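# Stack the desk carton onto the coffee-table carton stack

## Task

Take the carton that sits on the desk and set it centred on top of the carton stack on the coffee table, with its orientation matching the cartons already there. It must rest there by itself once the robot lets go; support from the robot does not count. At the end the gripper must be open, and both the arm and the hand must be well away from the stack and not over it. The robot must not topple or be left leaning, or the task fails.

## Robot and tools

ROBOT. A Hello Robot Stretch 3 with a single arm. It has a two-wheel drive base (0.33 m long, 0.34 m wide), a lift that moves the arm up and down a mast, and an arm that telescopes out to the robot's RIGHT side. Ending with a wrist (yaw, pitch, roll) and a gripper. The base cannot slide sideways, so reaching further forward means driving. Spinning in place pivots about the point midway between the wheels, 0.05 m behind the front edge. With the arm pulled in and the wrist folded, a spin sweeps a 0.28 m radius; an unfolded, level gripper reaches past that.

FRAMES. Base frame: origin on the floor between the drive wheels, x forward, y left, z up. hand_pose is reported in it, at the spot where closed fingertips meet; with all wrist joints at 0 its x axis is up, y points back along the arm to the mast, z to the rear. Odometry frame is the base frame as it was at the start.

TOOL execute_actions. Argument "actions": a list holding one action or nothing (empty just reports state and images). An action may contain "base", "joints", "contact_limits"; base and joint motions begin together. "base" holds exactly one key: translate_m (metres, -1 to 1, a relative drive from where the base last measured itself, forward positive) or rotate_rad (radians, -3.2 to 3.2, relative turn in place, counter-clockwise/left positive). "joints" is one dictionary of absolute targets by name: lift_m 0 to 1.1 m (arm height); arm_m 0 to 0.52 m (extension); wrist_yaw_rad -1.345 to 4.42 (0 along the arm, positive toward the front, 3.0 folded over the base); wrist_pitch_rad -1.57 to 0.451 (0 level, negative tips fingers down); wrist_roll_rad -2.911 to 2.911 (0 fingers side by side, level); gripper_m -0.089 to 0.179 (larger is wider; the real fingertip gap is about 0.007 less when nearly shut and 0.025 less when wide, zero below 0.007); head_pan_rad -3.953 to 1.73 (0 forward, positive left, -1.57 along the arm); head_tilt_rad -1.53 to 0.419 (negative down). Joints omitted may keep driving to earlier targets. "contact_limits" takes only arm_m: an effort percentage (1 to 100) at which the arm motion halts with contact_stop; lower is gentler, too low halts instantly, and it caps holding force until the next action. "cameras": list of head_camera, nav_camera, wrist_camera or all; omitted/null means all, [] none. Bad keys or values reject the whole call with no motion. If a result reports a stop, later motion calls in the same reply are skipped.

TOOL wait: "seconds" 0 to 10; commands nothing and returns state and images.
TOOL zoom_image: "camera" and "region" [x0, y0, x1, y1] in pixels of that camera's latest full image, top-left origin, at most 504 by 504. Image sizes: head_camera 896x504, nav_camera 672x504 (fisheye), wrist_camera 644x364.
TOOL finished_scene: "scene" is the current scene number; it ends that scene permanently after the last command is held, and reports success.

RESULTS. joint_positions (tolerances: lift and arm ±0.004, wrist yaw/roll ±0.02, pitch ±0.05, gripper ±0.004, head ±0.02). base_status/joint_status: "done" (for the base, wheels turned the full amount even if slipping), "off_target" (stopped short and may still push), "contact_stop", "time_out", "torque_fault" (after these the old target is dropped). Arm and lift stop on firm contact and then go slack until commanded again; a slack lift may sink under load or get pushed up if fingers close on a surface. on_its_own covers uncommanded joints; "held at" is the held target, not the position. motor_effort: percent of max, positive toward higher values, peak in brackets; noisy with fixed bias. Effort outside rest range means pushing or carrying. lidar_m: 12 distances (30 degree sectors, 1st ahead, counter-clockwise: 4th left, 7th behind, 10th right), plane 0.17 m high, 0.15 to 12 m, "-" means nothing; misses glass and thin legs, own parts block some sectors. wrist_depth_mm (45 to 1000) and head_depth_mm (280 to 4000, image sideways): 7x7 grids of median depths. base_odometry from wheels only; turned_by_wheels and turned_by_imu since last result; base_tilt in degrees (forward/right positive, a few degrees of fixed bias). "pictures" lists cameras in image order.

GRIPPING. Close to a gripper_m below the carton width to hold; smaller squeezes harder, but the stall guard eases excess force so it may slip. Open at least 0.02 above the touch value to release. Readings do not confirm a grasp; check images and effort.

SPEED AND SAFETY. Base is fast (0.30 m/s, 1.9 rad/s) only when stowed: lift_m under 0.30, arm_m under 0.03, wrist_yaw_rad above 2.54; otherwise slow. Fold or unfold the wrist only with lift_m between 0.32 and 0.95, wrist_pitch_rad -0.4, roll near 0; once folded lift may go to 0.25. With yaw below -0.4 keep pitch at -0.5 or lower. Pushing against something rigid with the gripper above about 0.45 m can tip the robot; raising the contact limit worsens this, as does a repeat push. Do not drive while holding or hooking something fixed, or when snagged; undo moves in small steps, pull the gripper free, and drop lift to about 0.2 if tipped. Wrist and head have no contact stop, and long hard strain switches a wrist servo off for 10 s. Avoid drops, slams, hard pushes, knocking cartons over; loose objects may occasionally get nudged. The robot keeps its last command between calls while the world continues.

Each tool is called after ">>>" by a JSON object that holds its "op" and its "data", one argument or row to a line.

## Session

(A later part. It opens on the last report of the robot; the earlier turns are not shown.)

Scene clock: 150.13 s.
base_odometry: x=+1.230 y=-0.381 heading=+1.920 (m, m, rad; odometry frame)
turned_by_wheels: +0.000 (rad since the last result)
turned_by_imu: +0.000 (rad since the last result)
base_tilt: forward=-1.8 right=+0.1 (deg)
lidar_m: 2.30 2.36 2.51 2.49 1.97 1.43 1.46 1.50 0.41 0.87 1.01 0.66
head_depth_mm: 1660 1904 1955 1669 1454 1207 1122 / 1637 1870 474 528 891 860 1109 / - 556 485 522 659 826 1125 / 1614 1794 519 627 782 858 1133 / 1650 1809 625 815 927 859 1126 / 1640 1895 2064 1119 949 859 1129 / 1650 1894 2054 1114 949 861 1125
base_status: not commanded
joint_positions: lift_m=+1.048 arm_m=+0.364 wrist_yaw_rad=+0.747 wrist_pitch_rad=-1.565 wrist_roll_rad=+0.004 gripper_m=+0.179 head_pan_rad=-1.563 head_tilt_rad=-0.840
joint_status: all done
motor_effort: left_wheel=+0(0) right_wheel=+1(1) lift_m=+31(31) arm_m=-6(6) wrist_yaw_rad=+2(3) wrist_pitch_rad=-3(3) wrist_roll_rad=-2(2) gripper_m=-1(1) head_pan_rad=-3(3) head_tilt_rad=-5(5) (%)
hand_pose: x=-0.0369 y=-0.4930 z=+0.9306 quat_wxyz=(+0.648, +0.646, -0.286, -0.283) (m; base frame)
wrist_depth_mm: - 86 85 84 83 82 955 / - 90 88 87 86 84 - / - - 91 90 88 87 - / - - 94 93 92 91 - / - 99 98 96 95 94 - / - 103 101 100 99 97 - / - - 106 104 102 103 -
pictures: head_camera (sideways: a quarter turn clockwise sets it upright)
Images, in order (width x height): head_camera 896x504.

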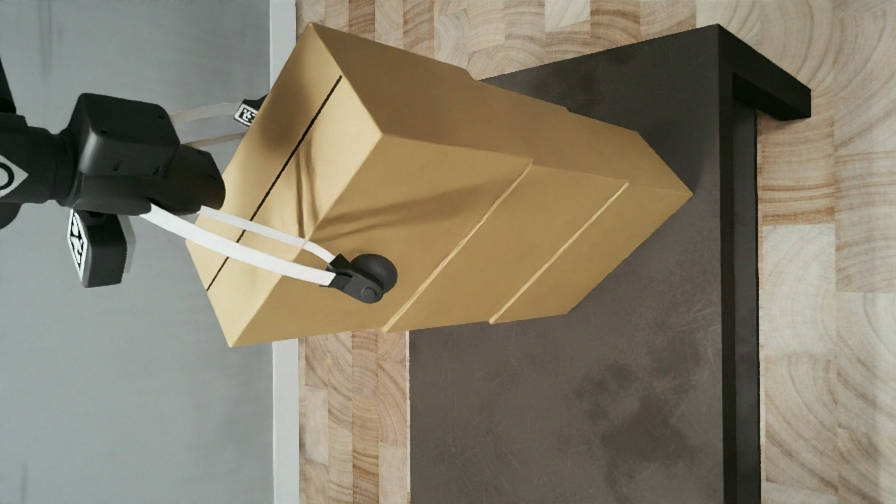

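>>> {"op": "execute_actions", "data": {
  "actions": [
    {"joints":{"wrist_pitch_rad":-1.45}}
  ],
  "cameras": ["head_camera","wrist_camera"]
}}

Scene clock: 151.33 s.
base_odometry: x=+1.230 y=-0.381 heading=+1.919 (m, m, rad; odometry frame)
turned_by_wheels: +0.000 (rad since the last result)
turned_by_imu: -0.001 (rad since the last result)
base_tilt: forward=-1.7 right=+0.0 (deg)
lidar_m: 2.30 2.36 2.51 2.49 1.97 1.43 1.46 1.50 0.41 0.87 1.01 0.66
head_depth_mm: 1650 1904 2002 1717 1470 1204 1124 / 1642 1876 487 558 894 856 1103 / - 549 484 524 660 829 1131 / 1594 1774 514 624 779 861 1122 / 1650 1814 617 792 930 862 1133 / 1641 1892 2073 1116 951 863 1130 / 1649 1875 2071 1114 945 860 1126
base_status: not commanded
joint_positions: lift_m=+1.048 arm_m=+0.364 wrist_yaw_rad=+0.751 wrist_pitch_rad=-1.500 wrist_roll_rad=-0.003 gripper_m=+0.179 head_pan_rad=-1.563 head_tilt_rad=-0.840
joint_status: wrist_pitch_rad off_target (ended at -1.500, target -1.450)
motor_effort: left_wheel=-3(3) right_wheel=+6(6) lift_m=+30(30) arm_m=-4(6) wrist_yaw_rad=-1(1) wrist_pitch_rad=+30(31) wrist_roll_rad=+1(2) gripper_m=-1(1) head_pan_rad=-3(3) head_tilt_rad=-4(5) (%)
hand_pose: x=-0.0256 y=-0.5050 z=+0.9297 quat_wxyz=(+0.659, +0.638, -0.303, -0.258) (m; base frame)
wrist_depth_mm: 606 598 91 89 88 87 973 / - 611 92 92 90 89 - / - - 95 94 92 92 - / - - 97 95 94 94 - / - 101 99 98 97 96 - / - 103 102 100 99 98 - / - - 104 103 102 101 -
pictures: head_camera (sideways: a quarter turn clockwise sets it upright), wrist_camera
Images, in order (width x height): head_camera 896x504, wrist_camera 644x364.

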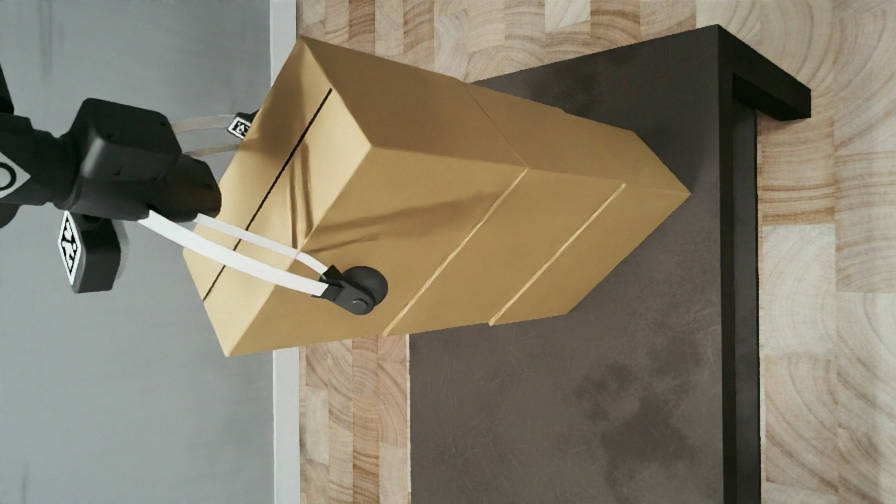

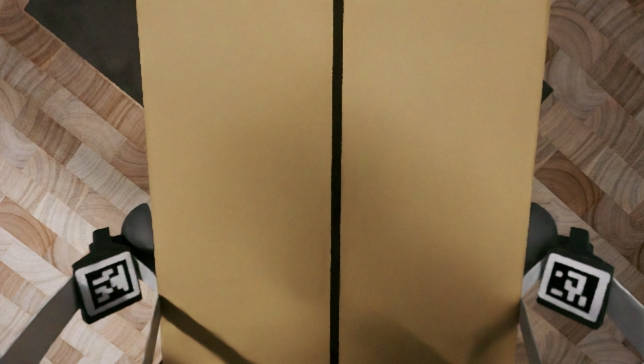

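>>> {"op": "execute_actions", "data": {
  "actions": [
    {"joints":{"lift_m":1.062}}
  ],
  "cameras": ["head_camera","wrist_camera"]
}}

Scene clock: 153.20 s.
base_odometry: x=+1.230 y=-0.381 heading=+1.920 (m, m, rad; odometry frame)
turned_by_wheels: +0.000 (rad since the last result)
turned_by_imu: +0.000 (rad since the last result)
base_tilt: forward=-1.6 right=+0.0 (deg)
lidar_m: 2.29 2.37 2.51 2.48 1.97 1.42 1.46 1.50 0.41 0.87 1.01 0.66
head_depth_mm: 1657 1917 2038 1701 1458 1208 1128 / 1628 1857 486 604 891 857 1111 / - 535 475 540 666 829 1128 / 1590 565 505 629 782 861 1129 / 1641 566 617 816 933 858 1130 / 1633 1896 2098 1108 949 859 1123 / 1656 1896 2050 1112 954 860 1128
base_status: not commanded
joint_positions: lift_m=+1.062 arm_m=+0.364 wrist_yaw_rad=+0.751 wrist_pitch_rad=-1.453 wrist_roll_rad=-0.003 gripper_m=+0.179 head_pan_rad=-1.563 head_tilt_rad=-0.840
joint_status: all done
motor_effort: left_wheel=+0(3) right_wheel=+1(6) lift_m=+47(50) arm_m=-4(4) wrist_yaw_rad=-1(1) wrist_pitch_rad=+2(30) wrist_roll_rad=+1(1) gripper_m=-1(1) head_pan_rad=-3(2) head_tilt_rad=-5(5) (%)
hand_pose: x=-0.0173 y=-0.5139 z=+0.9431 quat_wxyz=(+0.665, +0.631, -0.318, -0.243) (m; base frame)
wrist_depth_mm: - 91 89 88 87 86 - / - 636 92 90 89 88 - / - - 94 93 92 90 - / - - 96 95 94 93 - / - 101 99 98 96 95 - / - 103 102 101 99 98 - / - - 105 103 102 102 -
pictures: head_camera (sideways: a quarter turn clockwise sets it upright), wrist_camera
Images, in order (width x height): head_camera 896x504, wrist_camera 644x364.

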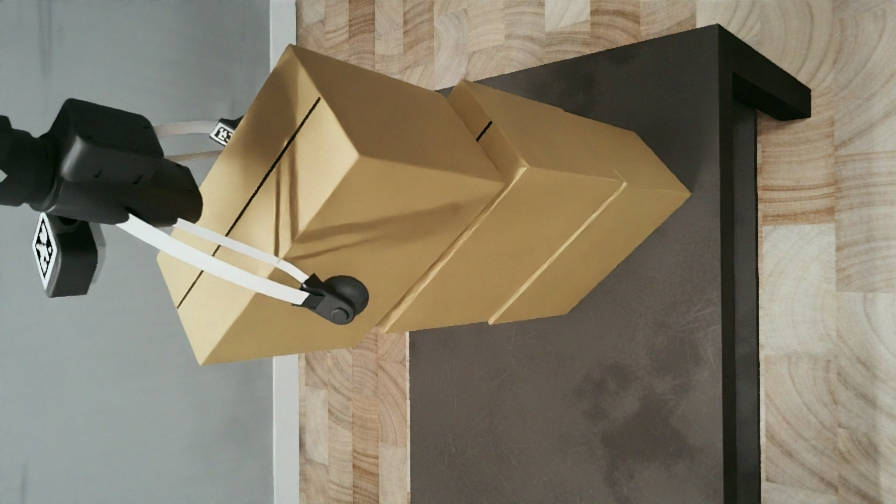

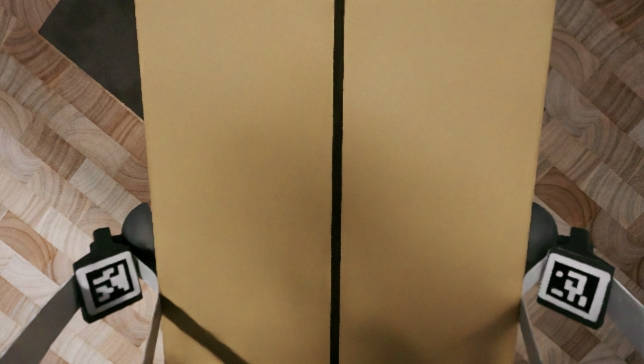

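>>> {"op": "execute_actions", "data": {
  "actions": [
    {"joints":{"lift_m":1.1,"wrist_pitch_rad":-1.57}}
  ],
  "cameras": []
}}

>>> {"op": "execute_actions", "data": {
  "actions": [
    {"base":{"translate_m":-0.75},"joints":{"arm_m":0.15,"wrist_yaw_rad":0.0}}
  ],
  "cameras": ["nav_camera"]
}}

>>> {"op": "execute_actions", "data": {
  "actions": [
    {"base":{"rotate_rad":-1.571},"joints":{"lift_m":0.6,"head_tilt_rad":-1.0}}
  ]
}}

Scene clock: 160.33 s.
base_odometry: x=+1.230 y=-0.381 heading=+1.920 (m, m, rad; odometry frame)
turned_by_wheels: +0.000 (rad since the last result)
turned_by_imu: -0.001 (rad since the last result)
base_tilt: forward=-1.5 right=+0.0 (deg)
lidar_m: 2.30 2.36 2.51 2.48 1.97 1.43 1.46 1.50 0.41 0.87 1.01 0.66
head_depth_mm: 1668 1812 471 1665 1462 1203 1125 / 1717 474 419 509 889 855 1115 / - 486 441 525 667 829 1130 / 1670 501 506 646 782 857 1122 / 1657 542 631 813 935 858 1131 / 1634 1890 2066 1113 950 860 1128 / 1632 1883 2067 1117 949 856 1130
base_status: not commanded
joint_positions: lift_m=+1.100 arm_m=+0.364 wrist_yaw_rad=+0.751 wrist_pitch_rad=-1.564 wrist_roll_rad=-0.003 gripper_m=+0.179 head_pan_rad=-1.563 head_tilt_rad=-0.840
joint_status: all done
motor_effort: left_wheel=+0(0) right_wheel=+0(0) lift_m=+48(49) arm_m=-4(3) wrist_yaw_rad=-1(1) wrist_pitch_rad=-3(4) wrist_roll_rad=+1(1) gripper_m=-1(1) head_pan_rad=-3(4) head_tilt_rad=-5(5) (%)
hand_pose: x=-0.0369 y=-0.4930 z=+0.9820 quat_wxyz=(+0.650, +0.648, -0.283, -0.279) (m; base frame)
wrist_depth_mm: - 90 88 87 86 85 - / - 648 90 90 88 87 - / - - 93 92 91 90 - / - - 96 95 93 93 - / - 101 99 98 96 95 - / - 103 102 100 99 98 - / - - 105 104 102 102 -
pictures: none
No camera images: the call's "cameras" was empty. Leave "cameras" out to get every camera's image.

Scene clock: 169.07 s.
base_odometry: x=+1.486 y=-1.086 heading=+1.920 (m, m, rad; odometry frame)
turned_by_wheels: +0.000 (rad since the last result)
turned_by_imu: -0.005 (rad since the last result)
base_tilt: forward=-1.6 right=+0.2 (deg)
lidar_m: 1.36 3.13 2.79 2.42 0.97 0.75 0.71 0.73 0.97 1.89 0.98 0.59
head_depth_mm: 1761 1888 1951 1763 1458 1245 1130 / - - 1893 321 286 313 1108 / - - - 322 287 309 1106 / 1674 1887 386 323 288 312 1112 / 1673 1919 2068 1627 1429 1207 1131 / 1661 1918 2087 1766 1460 1271 1129 / 1672 1911 2057 1722 1431 1269 1125
base_status: done
joint_positions: lift_m=+1.100 arm_m=+0.150 wrist_yaw_rad=+0.003 wrist_pitch_rad=-1.565 wrist_roll_rad=-0.003 gripper_m=+0.179 head_pan_rad=-1.563 head_tilt_rad=-0.840
joint_status: all done
motor_effort: left_wheel=+0(7) right_wheel=+1(2) lift_m=+48(48) arm_m=-6(6) wrist_yaw_rad=-2(2) wrist_pitch_rad=-3(3) wrist_roll_rad=+1(1) gripper_m=-2(1) head_pan_rad=-3(3) head_tilt_rad=-5(5) (%)
hand_pose: x=-0.0217 y=-0.2728 z=+0.9820 quat_wxyz=(+0.503, +0.500, -0.500, -0.498) (m; base frame)
wrist_depth_mm: 646 90 88 87 86 85 771 / 658 664 91 89 88 87 781 / - 739 93 92 91 90 785 / - - 96 94 93 93 799 / - 100 99 97 96 95 761 / - 103 102 100 99 98 - / - - 105 103 102 102 863
pictures: nav_camera (sideways: a quarter turn counterclockwise sets it upright)
Images, in order (width x height): nav_camera 672x504.

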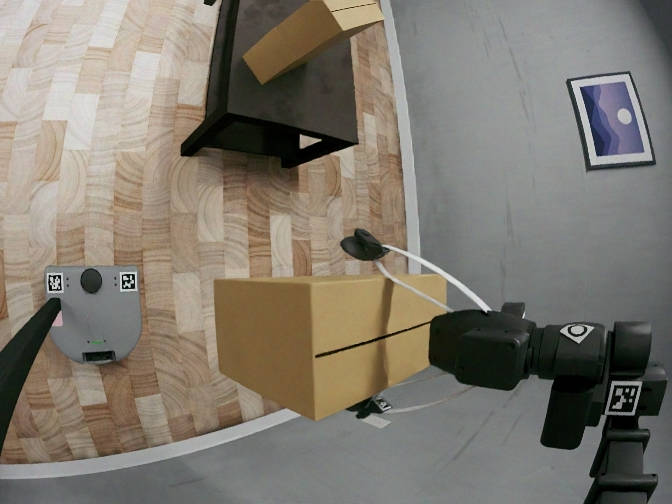

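Scene clock: 174.43 s.
base_odometry: x=+1.486 y=-1.086 heading=+0.349 (m, m, rad; odometry frame)
turned_by_wheels: -1.571 (rad since the last result)
turned_by_imu: -1.558 (rad since the last result)
base_tilt: forward=-1.6 right=+0.0 (deg)
lidar_m: 1.89 0.98 0.59 1.36 3.13 2.78 2.42 0.90 0.75 0.71 0.74 0.98
head_depth_mm: 652 771 950 1231 1349 1221 1114 / 651 770 944 1179 - - - / 650 770 944 1173 - 720 - / 649 770 949 1220 809 710 - / 649 771 943 1223 1343 1210 1099 / 647 767 940 1217 1355 1210 1097 / 649 768 941 1215 1343 1208 1096
base_status: done
joint_positions: lift_m=+0.600 arm_m=+0.150 wrist_yaw_rad=+0.003 wrist_pitch_rad=-1.565 wrist_roll_rad=-0.003 gripper_m=+0.179 head_pan_rad=-1.563 head_tilt_rad=-0.987
joint_status: all done
motor_effort: left_wheel=+4(10) right_wheel=-3(7) lift_m=+31(43) arm_m=-6(6) wrist_yaw_rad=-1(2) wrist_pitch_rad=-3(3) wrist_roll_rad=+1(1) gripper_m=-1(1) head_pan_rad=-3(3) head_tilt_rad=-5(18) (%)
hand_pose: x=-0.0217 y=-0.2727 z=+0.4826 quat_wxyz=(+0.503, +0.500, -0.500, -0.498) (m; base frame)
wrist_depth_mm: 597 90 88 87 86 85 570 / 605 596 90 89 88 87 587 / 636 619 93 92 91 90 613 / 657 638 96 95 93 92 629 / 685 100 99 97 96 95 648 / 712 103 102 101 99 98 - / 730 738 105 104 102 102 712
pictures: head_camera (sideways: a quarter turn clockwise sets it upright), nav_camera (sideways: a quarter turn counterclockwise sets it upright), wrist_camera
Images, in order (width x height): head_camera 896x504, nav_camera 672x504, wrist_camera 644x364.

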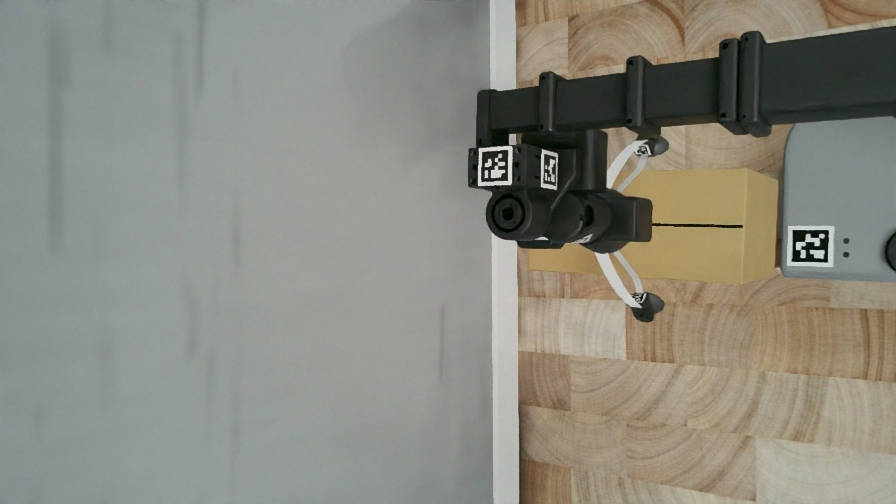

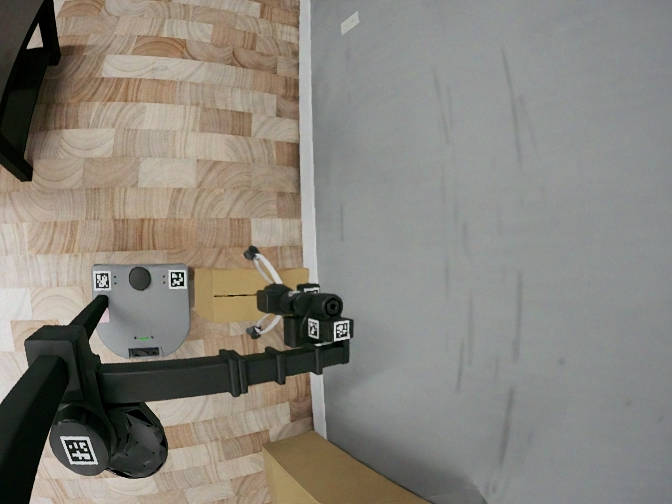

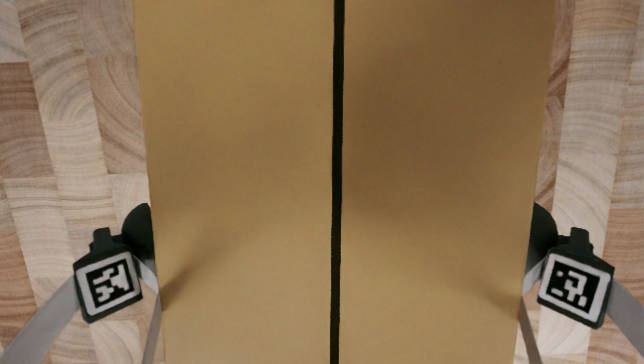

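>>> {"op": "execute_actions", "data": {
  "actions": [
    {"base":{"rotate_rad":-1.571},"joints":{"wrist_roll_rad":1.57,"lift_m":0.35,"head_pan_rad":-0.6,"head_tilt_rad":-1.1}}
  ]
}}

Scene clock: 181.93 s.
base_odometry: x=+1.486 y=-1.086 heading=-1.222 (m, m, rad; odometry frame)
turned_by_wheels: -1.571 (rad since the last result)
turned_by_imu: -1.558 (rad since the last result)
base_tilt: forward=-1.5 right=+0.0 (deg)
lidar_m: 0.71 0.73 0.99 1.89 1.95 0.59 1.37 3.14 0.22 0.21 0.22 0.74
head_depth_mm: 925 1051 1256 1436 1293 1225 877 / 991 1189 1411 1435 1292 924 1000 / 917 1134 1481 1431 1295 1197 - / 847 1028 1307 1435 1305 1191 - / 785 937 1161 1394 1300 1193 1120 / 731 860 1047 1331 1306 1188 1093 / 685 796 956 1195 1301 1192 1094
base_status: done
joint_positions: lift_m=+0.350 arm_m=+0.150 wrist_yaw_rad=+0.003 wrist_pitch_rad=-1.565 wrist_roll_rad=+1.566 gripper_m=+0.179 head_pan_rad=-0.607 head_tilt_rad=-1.086
joint_status: all done
motor_effort: left_wheel=+4(9) right_wheel=-3(6) lift_m=+31(30) arm_m=-6(6) wrist_yaw_rad=-2(3) wrist_pitch_rad=-3(3) wrist_roll_rad=+1(1) gripper_m=-1(1) head_pan_rad=+3(41) head_tilt_rad=-6(15) (%)
hand_pose: x=-0.0216 y=-0.2725 z=+0.2326 quat_wxyz=(+0.003, +0.002, -0.709, -0.705) (m; base frame)
wrist_depth_mm: 362 90 88 87 86 85 - / 374 364 90 89 88 87 - / 388 377 93 92 91 89 - / 400 395 96 95 93 92 - / 417 100 99 97 96 95 - / 436 103 102 100 99 98 - / 452 447 105 104 102 102 426
pictures: head_camera (sideways: a quarter turn clockwise sets it upright), nav_camera (sideways: a quarter turn counterclockwise sets it upright), wrist_camera
Images, in order (width x height): head_camera 896x504, nav_camera 672x504, wrist_camera 644x364.

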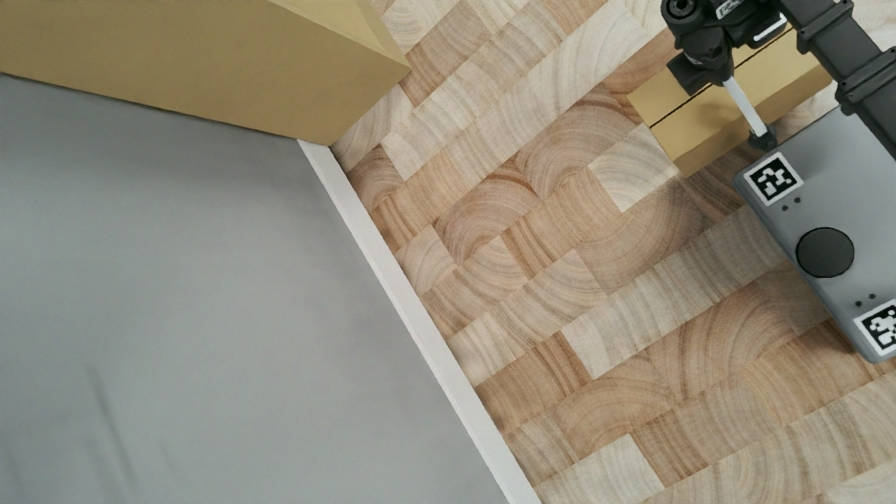

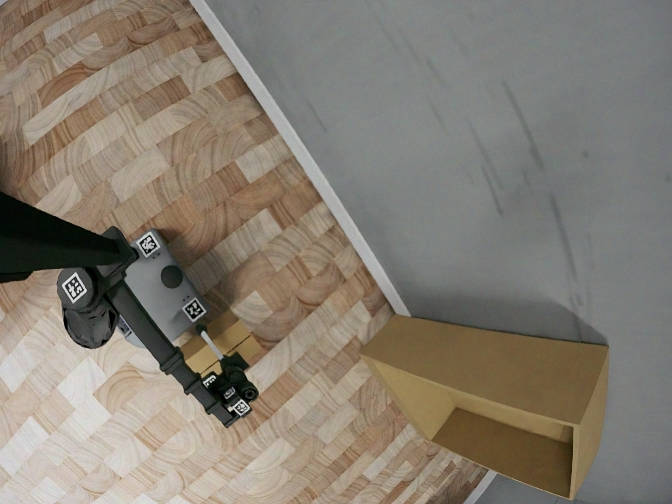

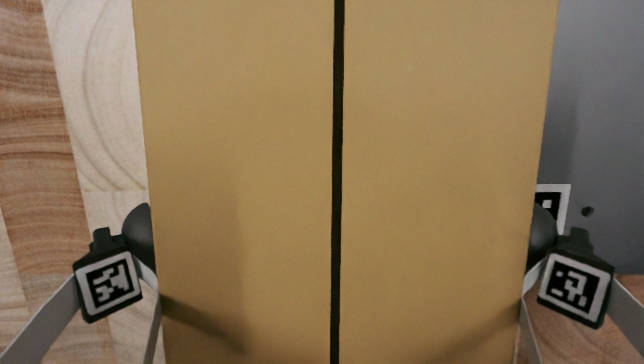

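>>> {"op": "execute_actions", "data": {
  "actions": [
    {"base":{"translate_m":0.48},"joints":{"arm_m":0.25,"lift_m":0.26,"head_pan_rad":-0.9,"head_tilt_rad":-1.2}}
  ]
}}

Scene clock: 189.00 s.
base_odometry: x=+1.650 y=-1.537 heading=-1.222 (m, m, rad; odometry frame)
turned_by_wheels: +0.000 (rad since the last result)
turned_by_imu: +0.000 (rad since the last result)
base_tilt: forward=-1.6 right=+0.0 (deg)
lidar_m: 0.23 0.24 0.33 0.84 1.96 1.02 1.83 3.64 0.32 0.31 0.32 0.24
head_depth_mm: 674 964 1193 1368 - 1159 1101 / 529 735 1197 1359 1075 1199 1093 / 436 567 808 1324 1243 - - / 371 460 606 895 1253 1198 - / 322 388 488 658 1005 1175 1093 / 295 335 408 521 713 1096 1102 / - 301 350 428 555 784 1081
base_status: done
joint_positions: lift_m=+0.260 arm_m=+0.250 wrist_yaw_rad=+0.002 wrist_pitch_rad=-1.564 wrist_roll_rad=+1.566 gripper_m=+0.179 head_pan_rad=-0.893 head_tilt_rad=-1.185
joint_status: all done
motor_effort: left_wheel=+4(9) right_wheel=-3(5) lift_m=+31(31) arm_m=+5(5) wrist_yaw_rad=-1(1) wrist_pitch_rad=-4(4) wrist_roll_rad=+1(1) gripper_m=-1(1) head_pan_rad=-3(28) head_tilt_rad=-7(17) (%)
hand_pose: x=-0.0216 y=-0.3719 z=+0.1426 quat_wxyz=(+0.003, +0.002, -0.709, -0.705) (m; base frame)
wrist_depth_mm: 277 90 88 87 86 85 262 / 286 281 90 89 88 87 271 / 298 291 93 92 91 90 283 / 307 302 96 95 93 92 - / 319 100 99 97 96 95 - / 332 103 102 101 99 98 - / 351 342 105 104 102 102 326
pictures: head_camera (sideways: a quarter turn clockwise sets it upright), nav_camera (sideways: a quarter turn counterclockwise sets it upright), wrist_camera
Images, in order (width x height): head_camera 896x504, nav_camera 672x504, wrist_camera 644x364.

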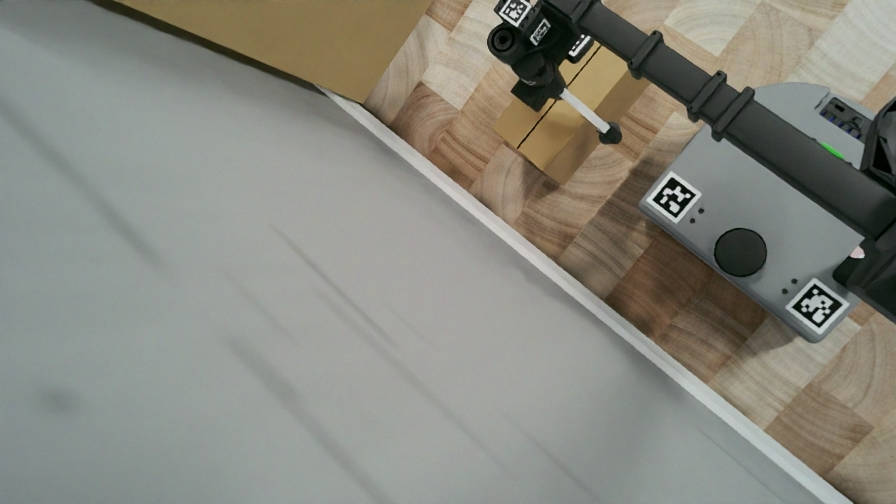

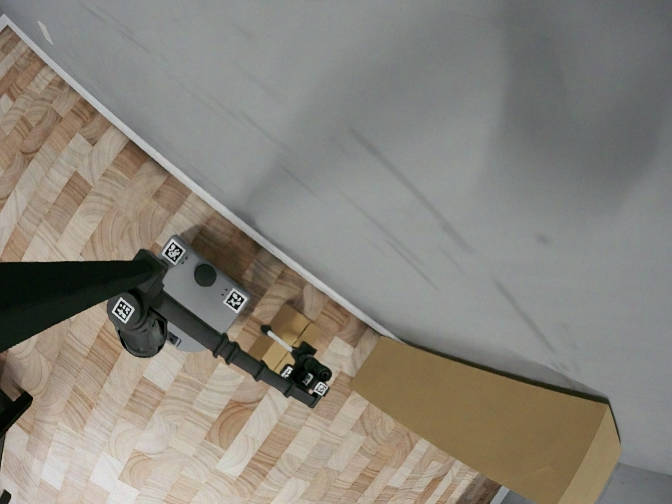

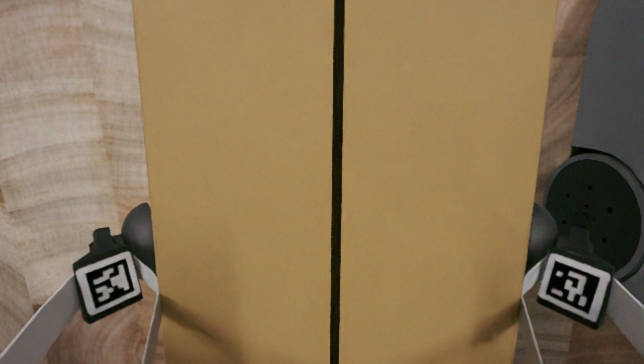

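>>> {"op": "execute_actions", "data": {
  "actions": [
    {"base":{"translate_m":0.09},"joints":{"lift_m":0.242}}
  ],
  "cameras": ["head_camera"]
}}

>>> {"op": "execute_actions", "data": {
  "actions": [
    {"base":{"translate_m":0.04}}
  ],
  "cameras": ["head_camera","wrist_camera"]
}}

Scene clock: 192.40 s.
base_odometry: x=+1.681 y=-1.621 heading=-1.222 (m, m, rad; odometry frame)
turned_by_wheels: +0.000 (rad since the last result)
turned_by_imu: +0.000 (rad since the last result)
base_tilt: forward=-1.5 right=+0.1 (deg)
lidar_m: - 0.15 0.20 0.52 1.97 1.10 1.92 3.72 0.32 0.31 0.21 0.15
head_depth_mm: 387 602 1162 1362 - 1172 1098 / 314 421 687 1338 1091 1208 1091 / - 326 463 811 1229 - - / - 296 349 516 984 1207 - / - - 302 378 580 1115 1097 / - - - 311 412 663 1086 / - - - - 320 452 772
base_status: done
joint_positions: lift_m=+0.242 arm_m=+0.250 wrist_yaw_rad=+0.002 wrist_pitch_rad=-1.564 wrist_roll_rad=+1.566 gripper_m=+0.179 head_pan_rad=-0.893 head_tilt_rad=-1.185
joint_status: all done
motor_effort: left_wheel=+4(10) right_wheel=-3(2) lift_m=+31(31) arm_m=+5(5) wrist_yaw_rad=-1(1) wrist_pitch_rad=-4(4) wrist_roll_rad=+1(1) gripper_m=-1(1) head_pan_rad=-3(2) head_tilt_rad=-6(7) (%)
hand_pose: x=-0.0216 y=-0.3720 z=+0.1245 quat_wxyz=(+0.003, +0.002, -0.709, -0.705) (m; base frame)
wrist_depth_mm: 260 89 87 86 85 84 246 / 269 92 90 89 88 86 255 / 278 273 92 91 90 89 264 / 291 286 96 94 93 92 - / 298 100 98 97 96 95 - / 315 103 102 100 99 98 - / 319 312 105 104 102 102 291
pictures: head_camera (sideways: a quarter turn clockwise sets it upright)
Images, in order (width x height): head_camera 896x504.

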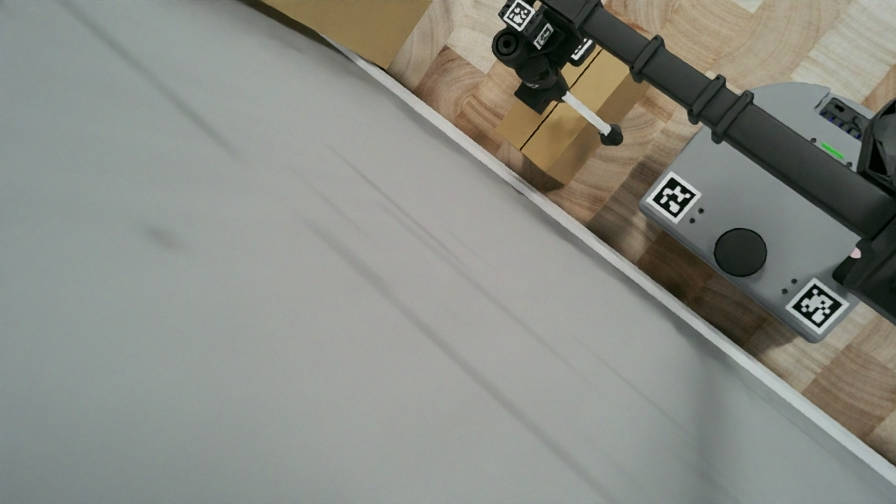

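Scene clock: 194.00 s.
base_odometry: x=+1.695 y=-1.659 heading=-1.222 (m, m, rad; odometry frame)
turned_by_wheels: +0.000 (rad since the last result)
turned_by_imu: +0.000 (rad since the last result)
base_tilt: forward=-1.6 right=+0.1 (deg)
lidar_m: - - 0.15 0.38 1.97 1.14 1.96 3.77 0.32 0.31 0.15 -
head_depth_mm: 307 403 906 1348 - 1169 1095 / - 309 463 1242 1097 1204 1097 / - - 331 545 1205 - - / - - - 348 659 1182 - / - - - 298 391 833 1098 / - - - - 310 445 1027 / - - - - - 322 518
base_status: done
joint_positions: lift_m=+0.242 arm_m=+0.250 wrist_yaw_rad=+0.002 wrist_pitch_rad=-1.564 wrist_roll_rad=+1.566 gripper_m=+0.179 head_pan_rad=-0.893 head_tilt_rad=-1.185
joint_status: not commanded
motor_effort: left_wheel=+4(9) right_wheel=-3(4) lift_m=+31(31) arm_m=+5(5) wrist_yaw_rad=-1(1) wrist_pitch_rad=-4(4) wrist_roll_rad=+1(1) gripper_m=-1(1) head_pan_rad=-3(3) head_tilt_rad=-6(6) (%)
hand_pose: x=-0.0216 y=-0.3720 z=+0.1245 quat_wxyz=(+0.003, +0.002, -0.709, -0.705) (m; base frame)
wrist_depth_mm: 260 89 87 86 85 84 247 / 269 92 90 89 88 87 255 / 279 275 92 91 90 89 264 / 290 282 96 94 93 92 - / 301 100 99 97 96 95 - / 313 103 102 100 99 98 - / 258 257 105 104 102 102 238
pictures: head_camera (sideways: a quarter turn clockwise sets it upright), wrist_camera
Images, in order (width x height): head_camera 896x504, wrist_camera 644x364.

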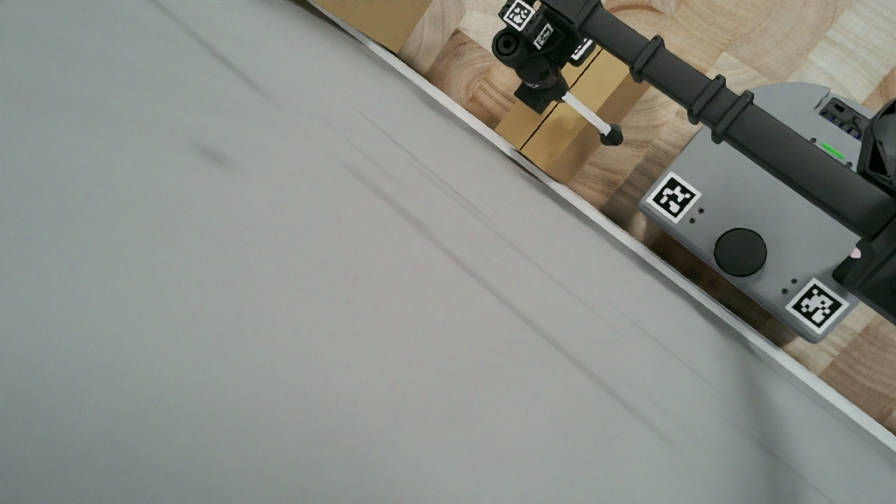

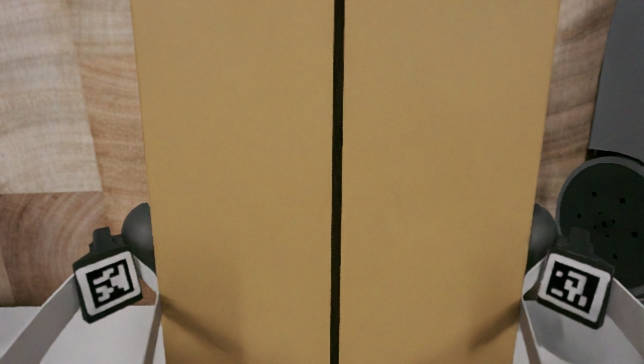

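>>> {"op": "execute_actions", "data": {
  "actions": [
    {"base":{"translate_m":-0.08},"joints":{"lift_m":0.27}}
  ],
  "cameras": []
}}

>>> {"op": "execute_actions", "data": {
  "actions": [
    {"joints":{"wrist_yaw_rad":1.57,"wrist_roll_rad":0.0}}
  ],
  "cameras": []
}}

>>> {"op": "execute_actions", "data": {
  "actions": [
    {"base":{"translate_m":0.07},"joints":{"lift_m":0.245,"head_pan_rad":-1.1}}
  ]
}}

Scene clock: 197.37 s.
base_odometry: x=+1.667 y=-1.584 heading=-1.222 (m, m, rad; odometry frame)
turned_by_wheels: +0.000 (rad since the last result)
turned_by_imu: -0.001 (rad since the last result)
base_tilt: forward=-1.6 right=+0.0 (deg)
lidar_m: 0.19 0.19 0.26 0.66 1.97 1.06 1.88 3.68 0.32 0.31 0.27 0.19
head_depth_mm: 515 801 1180 1367 - 1171 1109 / 404 561 918 1346 1075 1207 1090 / 332 432 617 1083 1247 - - / 295 352 465 685 1199 1203 - / - 304 372 503 772 1162 1095 / - - 312 397 548 883 1100 / - - 290 327 424 602 1027
base_status: done
joint_positions: lift_m=+0.270 arm_m=+0.250 wrist_yaw_rad=+0.002 wrist_pitch_rad=-1.564 wrist_roll_rad=+1.566 gripper_m=+0.179 head_pan_rad=-0.893 head_tilt_rad=-1.186
joint_status: all done
motor_effort: left_wheel=+4(6) right_wheel=-3(6) lift_m=+48(47) arm_m=+6(6) wrist_yaw_rad=-1(3) wrist_pitch_rad=-4(4) wrist_roll_rad=+1(1) gripper_m=-1(1) head_pan_rad=-3(3) head_tilt_rad=-7(7) (%)
hand_pose: x=-0.0216 y=-0.3720 z=+0.1520 quat_wxyz=(+0.003, +0.002, -0.709, -0.705) (m; base frame)
wrist_depth_mm: 286 90 88 87 86 85 272 / 296 289 90 89 88 87 280 / 305 301 93 92 91 90 - / 319 310 96 94 93 92 - / 332 100 99 97 96 95 - / 342 103 102 100 99 98 - / 355 350 105 104 102 102 333
pictures: none
No camera images: the call's "cameras" was empty. Leave "cameras" out to get every camera's image.

Scene clock: 199.17 s.
base_odometry: x=+1.667 y=-1.584 heading=-1.222 (m, m, rad; odometry frame)
turned_by_wheels: +0.000 (rad since the last result)
turned_by_imu: +0.000 (rad since the last result)
base_tilt: forward=-1.6 right=+0.2 (deg)
lidar_m: 0.18 0.19 0.26 0.66 1.97 1.07 1.88 3.65 0.34 0.33 0.27 0.19
head_depth_mm: 514 799 1177 1364 1056 1170 1103 / 404 560 917 1349 1088 1198 1095 / 333 431 617 1079 1250 - - / 295 352 464 687 1194 1195 - / - 304 373 503 770 1153 1096 / - - 312 396 545 880 1101 / - - 290 328 424 601 1032
base_status: not commanded
joint_positions: lift_m=+0.270 arm_m=+0.250 wrist_yaw_rad=+1.567 wrist_pitch_rad=-1.564 wrist_roll_rad=+0.004 gripper_m=+0.179 head_pan_rad=-0.893 head_tilt_rad=-1.186
joint_status: all done
motor_effort: left_wheel=+4(4) right_wheel=-3(3) lift_m=+48(48) arm_m=+5(6) wrist_yaw_rad=+2(3) wrist_pitch_rad=-4(4) wrist_roll_rad=-2(3) gripper_m=-1(1) head_pan_rad=-3(3) head_tilt_rad=-6(6) (%)
hand_pose: x=-0.0437 y=-0.3947 z=+0.1520 quat_wxyz=(+0.707, +0.707, -0.005, -0.001) (m; base frame)
wrist_depth_mm: 287 90 88 87 86 85 272 / 295 290 91 89 88 87 280 / - 297 93 92 91 90 289 / - 310 96 95 93 92 300 / - 100 99 98 96 95 312 / - 103 102 100 99 98 - / - 349 105 103 102 102 337
pictures: none
No camera images: the call's "cameras" was empty. Leave "cameras" out to get every camera's image.

Scene clock: 201.13 s.
base_odometry: x=+1.691 y=-1.650 heading=-1.222 (m, m, rad; odometry frame)
turned_by_wheels: +0.000 (rad since the last result)
turned_by_imu: +0.000 (rad since the last result)
base_tilt: forward=-1.6 right=+0.0 (deg)
lidar_m: - 0.15 0.16 0.41 1.97 1.13 1.95 3.73 0.34 0.33 0.17 0.15
head_depth_mm: 760 944 1166 1360 1250 1174 1104 / 440 697 1245 1390 1105 1195 - / 317 410 625 1137 1236 - - / - 306 385 567 1061 1189 - / - - 301 362 521 917 1086 / - - - 297 344 479 797 / - - - - - 328 444
base_status: done
joint_positions: lift_m=+0.245 arm_m=+0.250 wrist_yaw_rad=+1.567 wrist_pitch_rad=-1.564 wrist_roll_rad=+0.004 gripper_m=+0.179 head_pan_rad=-1.093 head_tilt_rad=-1.186
joint_status: all done
motor_effort: left_wheel=+4(6) right_wheel=-3(3) lift_m=+30(45) arm_m=+5(5) wrist_yaw_rad=+2(1) wrist_pitch_rad=-3(3) wrist_roll_rad=-2(2) gripper_m=-1(1) head_pan_rad=-3(21) head_tilt_rad=-6(6) (%)
hand_pose: x=-0.0439 y=-0.3947 z=+0.1276 quat_wxyz=(+0.707, +0.707, -0.005, -0.001) (m; base frame)
wrist_depth_mm: 261 90 88 87 86 85 250 / 269 265 90 89 88 87 258 / - 275 93 92 91 90 267 / - 285 96 95 93 92 277 / - 100 99 97 96 95 285 / - 103 102 100 99 98 - / - 324 105 104 102 102 313
pictures: head_camera (sideways: a quarter turn clockwise sets it upright), nav_camera (sideways: a quarter turn counterclockwise sets it upright), wrist_camera
Images, in order (width x height): head_camera 896x504, nav_camera 672x504, wrist_camera 644x364.

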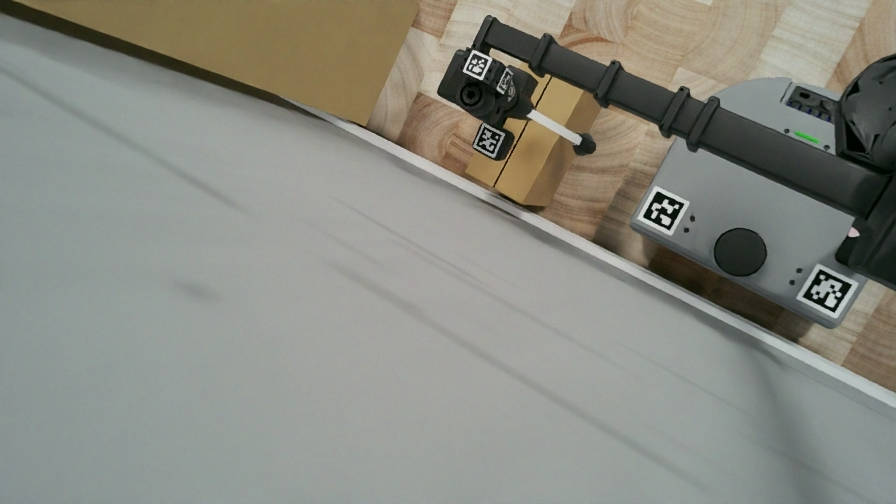

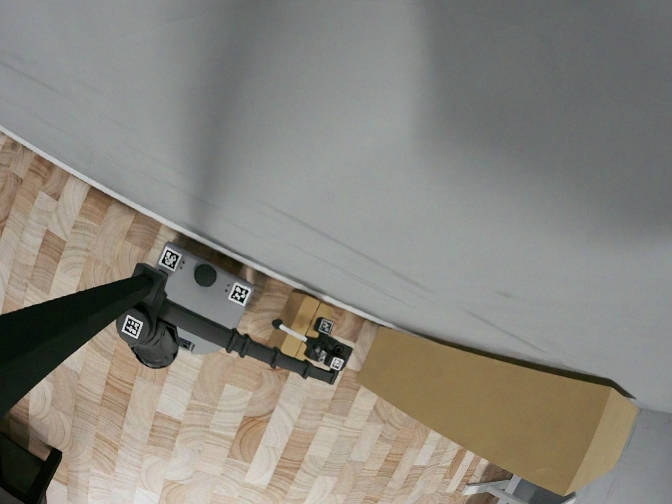

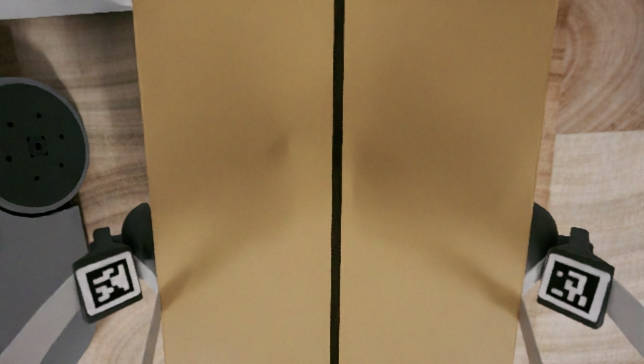

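>>> {"op": "execute_actions", "data": {
  "actions": [
    {"joints":{"wrist_pitch_rad":-1.4}}
  ],
  "cameras": ["head_camera","wrist_camera"]
}}

Scene clock: 202.30 s.
base_odometry: x=+1.691 y=-1.650 heading=-1.222 (m, m, rad; odometry frame)
turned_by_wheels: +0.000 (rad since the last result)
turned_by_imu: -0.001 (rad since the last result)
base_tilt: forward=-1.7 right=+0.1 (deg)
lidar_m: - 0.15 0.16 0.41 1.96 1.13 1.95 3.75 0.34 0.33 0.17 0.15
head_depth_mm: 763 940 1168 1368 1245 1176 1103 / 441 697 1255 1391 1113 1191 - / 318 411 623 1136 1231 - - / - 307 385 568 1065 1188 - / - - 302 362 520 919 1093 / - - - 298 344 478 798 / - - - - - 328 444
base_status: not commanded
joint_positions: lift_m=+0.245 arm_m=+0.250 wrist_yaw_rad=+1.570 wrist_pitch_rad=-1.449 wrist_roll_rad=-0.002 gripper_m=+0.179 head_pan_rad=-1.093 head_tilt_rad=-1.186
joint_status: all done
motor_effort: left_wheel=+0(4) right_wheel=+5(5) lift_m=+31(30) arm_m=+4(5) wrist_yaw_rad=+0(3) wrist_pitch_rad=+29(29) wrist_roll_rad=+0(2) gripper_m=-1(1) head_pan_rad=-4(3) head_tilt_rad=-7(7) (%)
hand_pose: x=-0.0141 y=-0.3948 z=+0.1267 quat_wxyz=(+0.706, +0.705, -0.043, +0.043) (m; base frame)
wrist_depth_mm: 190 189 99 97 96 95 228 / 282 277 99 98 97 96 268 / 285 285 100 99 98 97 273 / - 288 101 100 99 98 276 / - 103 102 100 99 98 281 / - 104 103 101 100 99 - / - 303 104 102 101 100 293
pictures: head_camera (sideways: a quarter turn clockwise sets it upright), wrist_camera
Images, in order (width x height): head_camera 896x504, wrist_camera 644x364.

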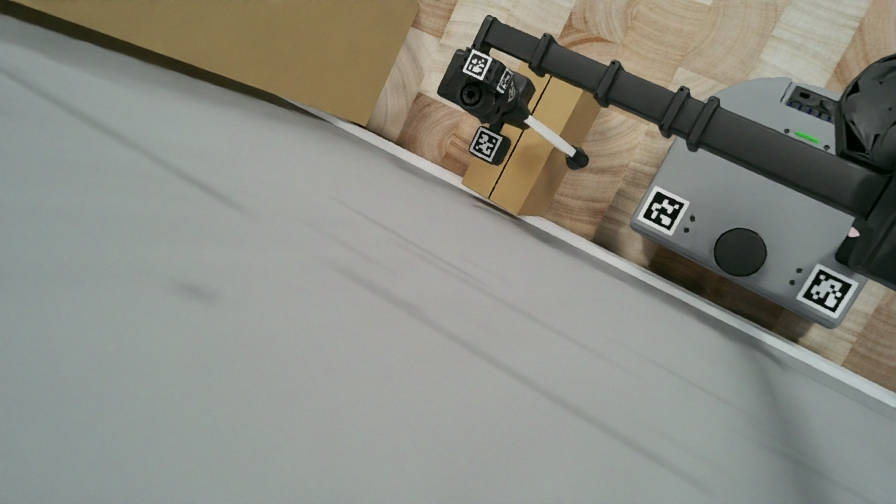

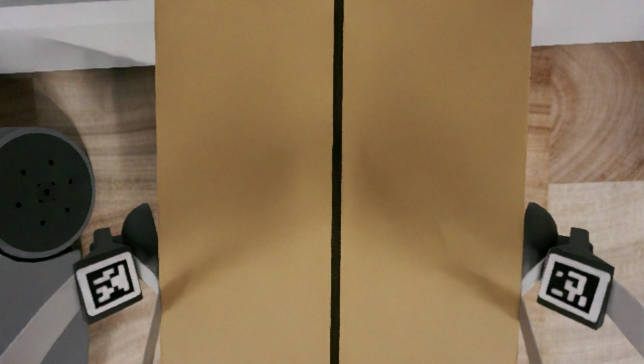

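Progress—box has shifted relative. Raise while pushing.

>>> {"op": "execute_actions", "data": {
  "actions": [
    {"joints":{"wrist_pitch_rad":-1.25,"lift_m":0.27}}
  ],
  "cameras": ["head_camera","wrist_camera"]
}}

Scene clock: 204.70 s.
base_odometry: x=+1.691 y=-1.650 heading=-1.222 (m, m, rad; odometry frame)
turned_by_wheels: +0.000 (rad since the last result)
turned_by_imu: +0.000 (rad since the last result)
base_tilt: forward=-1.7 right=+0.0 (deg)
lidar_m: - 0.15 0.16 0.42 1.96 1.13 1.95 3.76 0.35 0.33 0.17 0.15
head_depth_mm: 761 943 1166 1357 1246 1175 1107 / 441 693 1248 1395 1121 1186 - / 317 411 625 1143 1240 - - / - 307 385 567 1062 1191 - / - - 301 362 517 922 1089 / - - - 297 344 480 799 / - - - - - 328 444
base_status: not commanded
joint_positions: lift_m=+0.270 arm_m=+0.250 wrist_yaw_rad=+1.571 wrist_pitch_rad=-1.257 wrist_roll_rad=-0.004 gripper_m=+0.179 head_pan_rad=-1.093 head_tilt_rad=-1.186
joint_status: all done
motor_effort: left_wheel=+3(6) right_wheel=-2(18) lift_m=+46(46) arm_m=+2(4) wrist_yaw_rad=-1(3) wrist_pitch_rad=+4(73) wrist_roll_rad=+1(5) gripper_m=+0(1) head_pan_rad=-3(3) head_tilt_rad=-7(7) (%)
hand_pose: x=+0.0349 y=-0.3950 z=+0.1573 quat_wxyz=(+0.699, +0.698, -0.108, +0.112) (m; base frame)
wrist_depth_mm: 127 128 130 132 134 136 138 / 174 176 167 169 160 191 194 / 241 241 144 142 141 267 274 / 329 326 141 141 139 313 312 / - 319 140 138 137 309 304 / - 313 137 136 135 303 301 / - 311 135 134 133 299 298
pictures: head_camera (sideways: a quarter turn clockwise sets it upright), wrist_camera
Images, in order (width x height): head_camera 896x504, wrist_camera 644x364.

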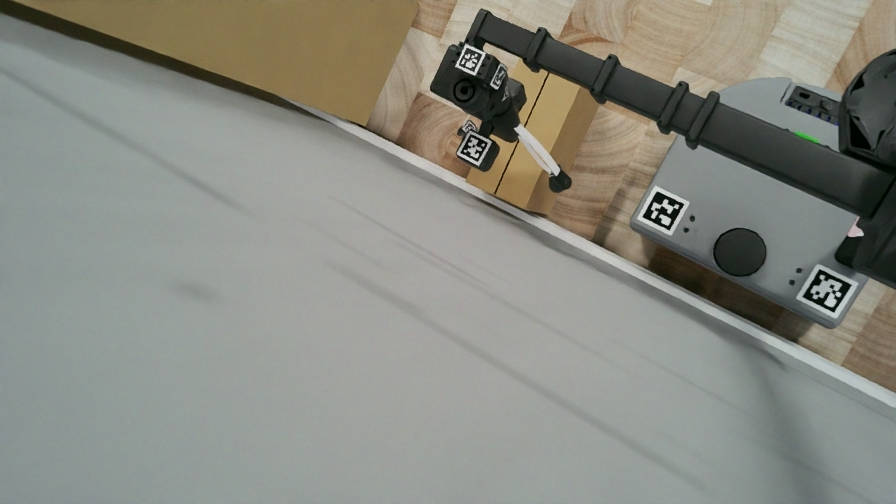

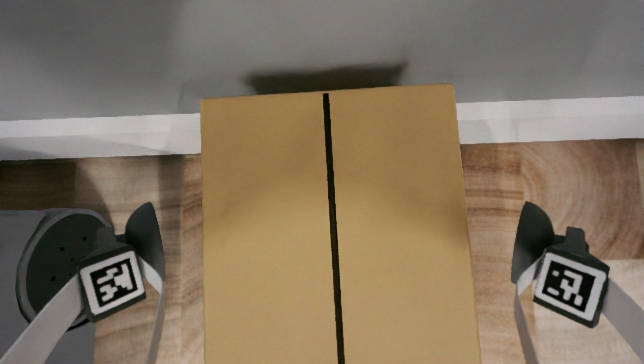

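>>> {"op": "execute_actions", "data": {
  "actions": [
    {"joints":{"wrist_pitch_rad":-1.53,"lift_m":0.30}}
  ],
  "cameras": ["head_camera","wrist_camera"]
}}

Scene clock: 206.60 s.
base_odometry: x=+1.691 y=-1.650 heading=-1.222 (m, m, rad; odometry frame)
turned_by_wheels: +0.000 (rad since the last result)
turned_by_imu: +0.000 (rad since the last result)
base_tilt: forward=-1.5 right=-0.1 (deg)
lidar_m: - 0.15 0.16 0.41 1.97 1.13 1.95 3.76 0.35 0.33 0.17 0.15
head_depth_mm: 763 945 1168 1373 1256 1176 1104 / 441 697 1251 1388 1121 - - / 318 410 627 1130 1220 - - / - 308 385 567 1061 1189 - / - - 301 362 519 919 1088 / - - - 297 344 480 800 / - - - - - 328 443
base_status: not commanded
joint_positions: lift_m=+0.300 arm_m=+0.250 wrist_yaw_rad=+1.571 wrist_pitch_rad=-1.525 wrist_roll_rad=-0.004 gripper_m=+0.179 head_pan_rad=-1.093 head_tilt_rad=-1.186
joint_status: all done
motor_effort: left_wheel=+3(3) right_wheel=-2(2) lift_m=+47(46) arm_m=+2(2) wrist_yaw_rad=-1(0) wrist_pitch_rad=-3(3) wrist_roll_rad=+1(1) gripper_m=+0(0) head_pan_rad=-2(4) head_tilt_rad=-6(6) (%)
hand_pose: x=-0.0337 y=-0.3950 z=+0.1813 quat_wxyz=(+0.707, +0.707, -0.014, +0.018) (m; base frame)
wrist_depth_mm: 252 259 146 145 143 298 303 / 328 325 151 148 147 314 312 / - 334 155 153 151 322 320 / - 340 160 157 156 331 329 / - 352 165 161 160 341 338 / - 367 356 167 165 354 346 / - 380 371 172 171 363 360
pictures: head_camera (sideways: a quarter turn clockwise sets it upright), wrist_camera
Images, in order (width x height): head_camera 896x504, wrist_camera 644x364.

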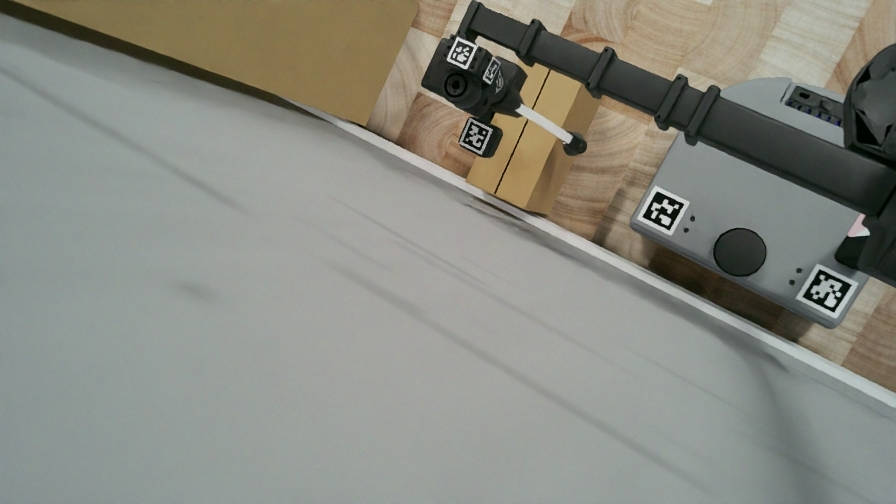

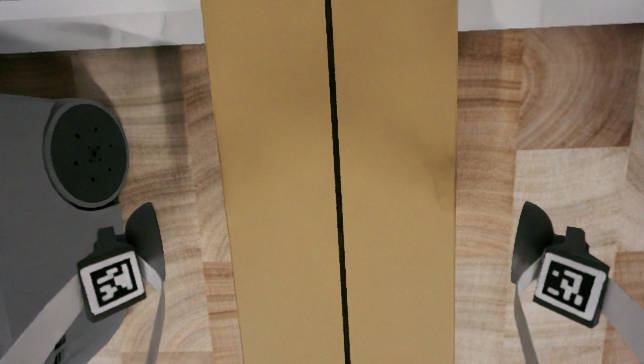

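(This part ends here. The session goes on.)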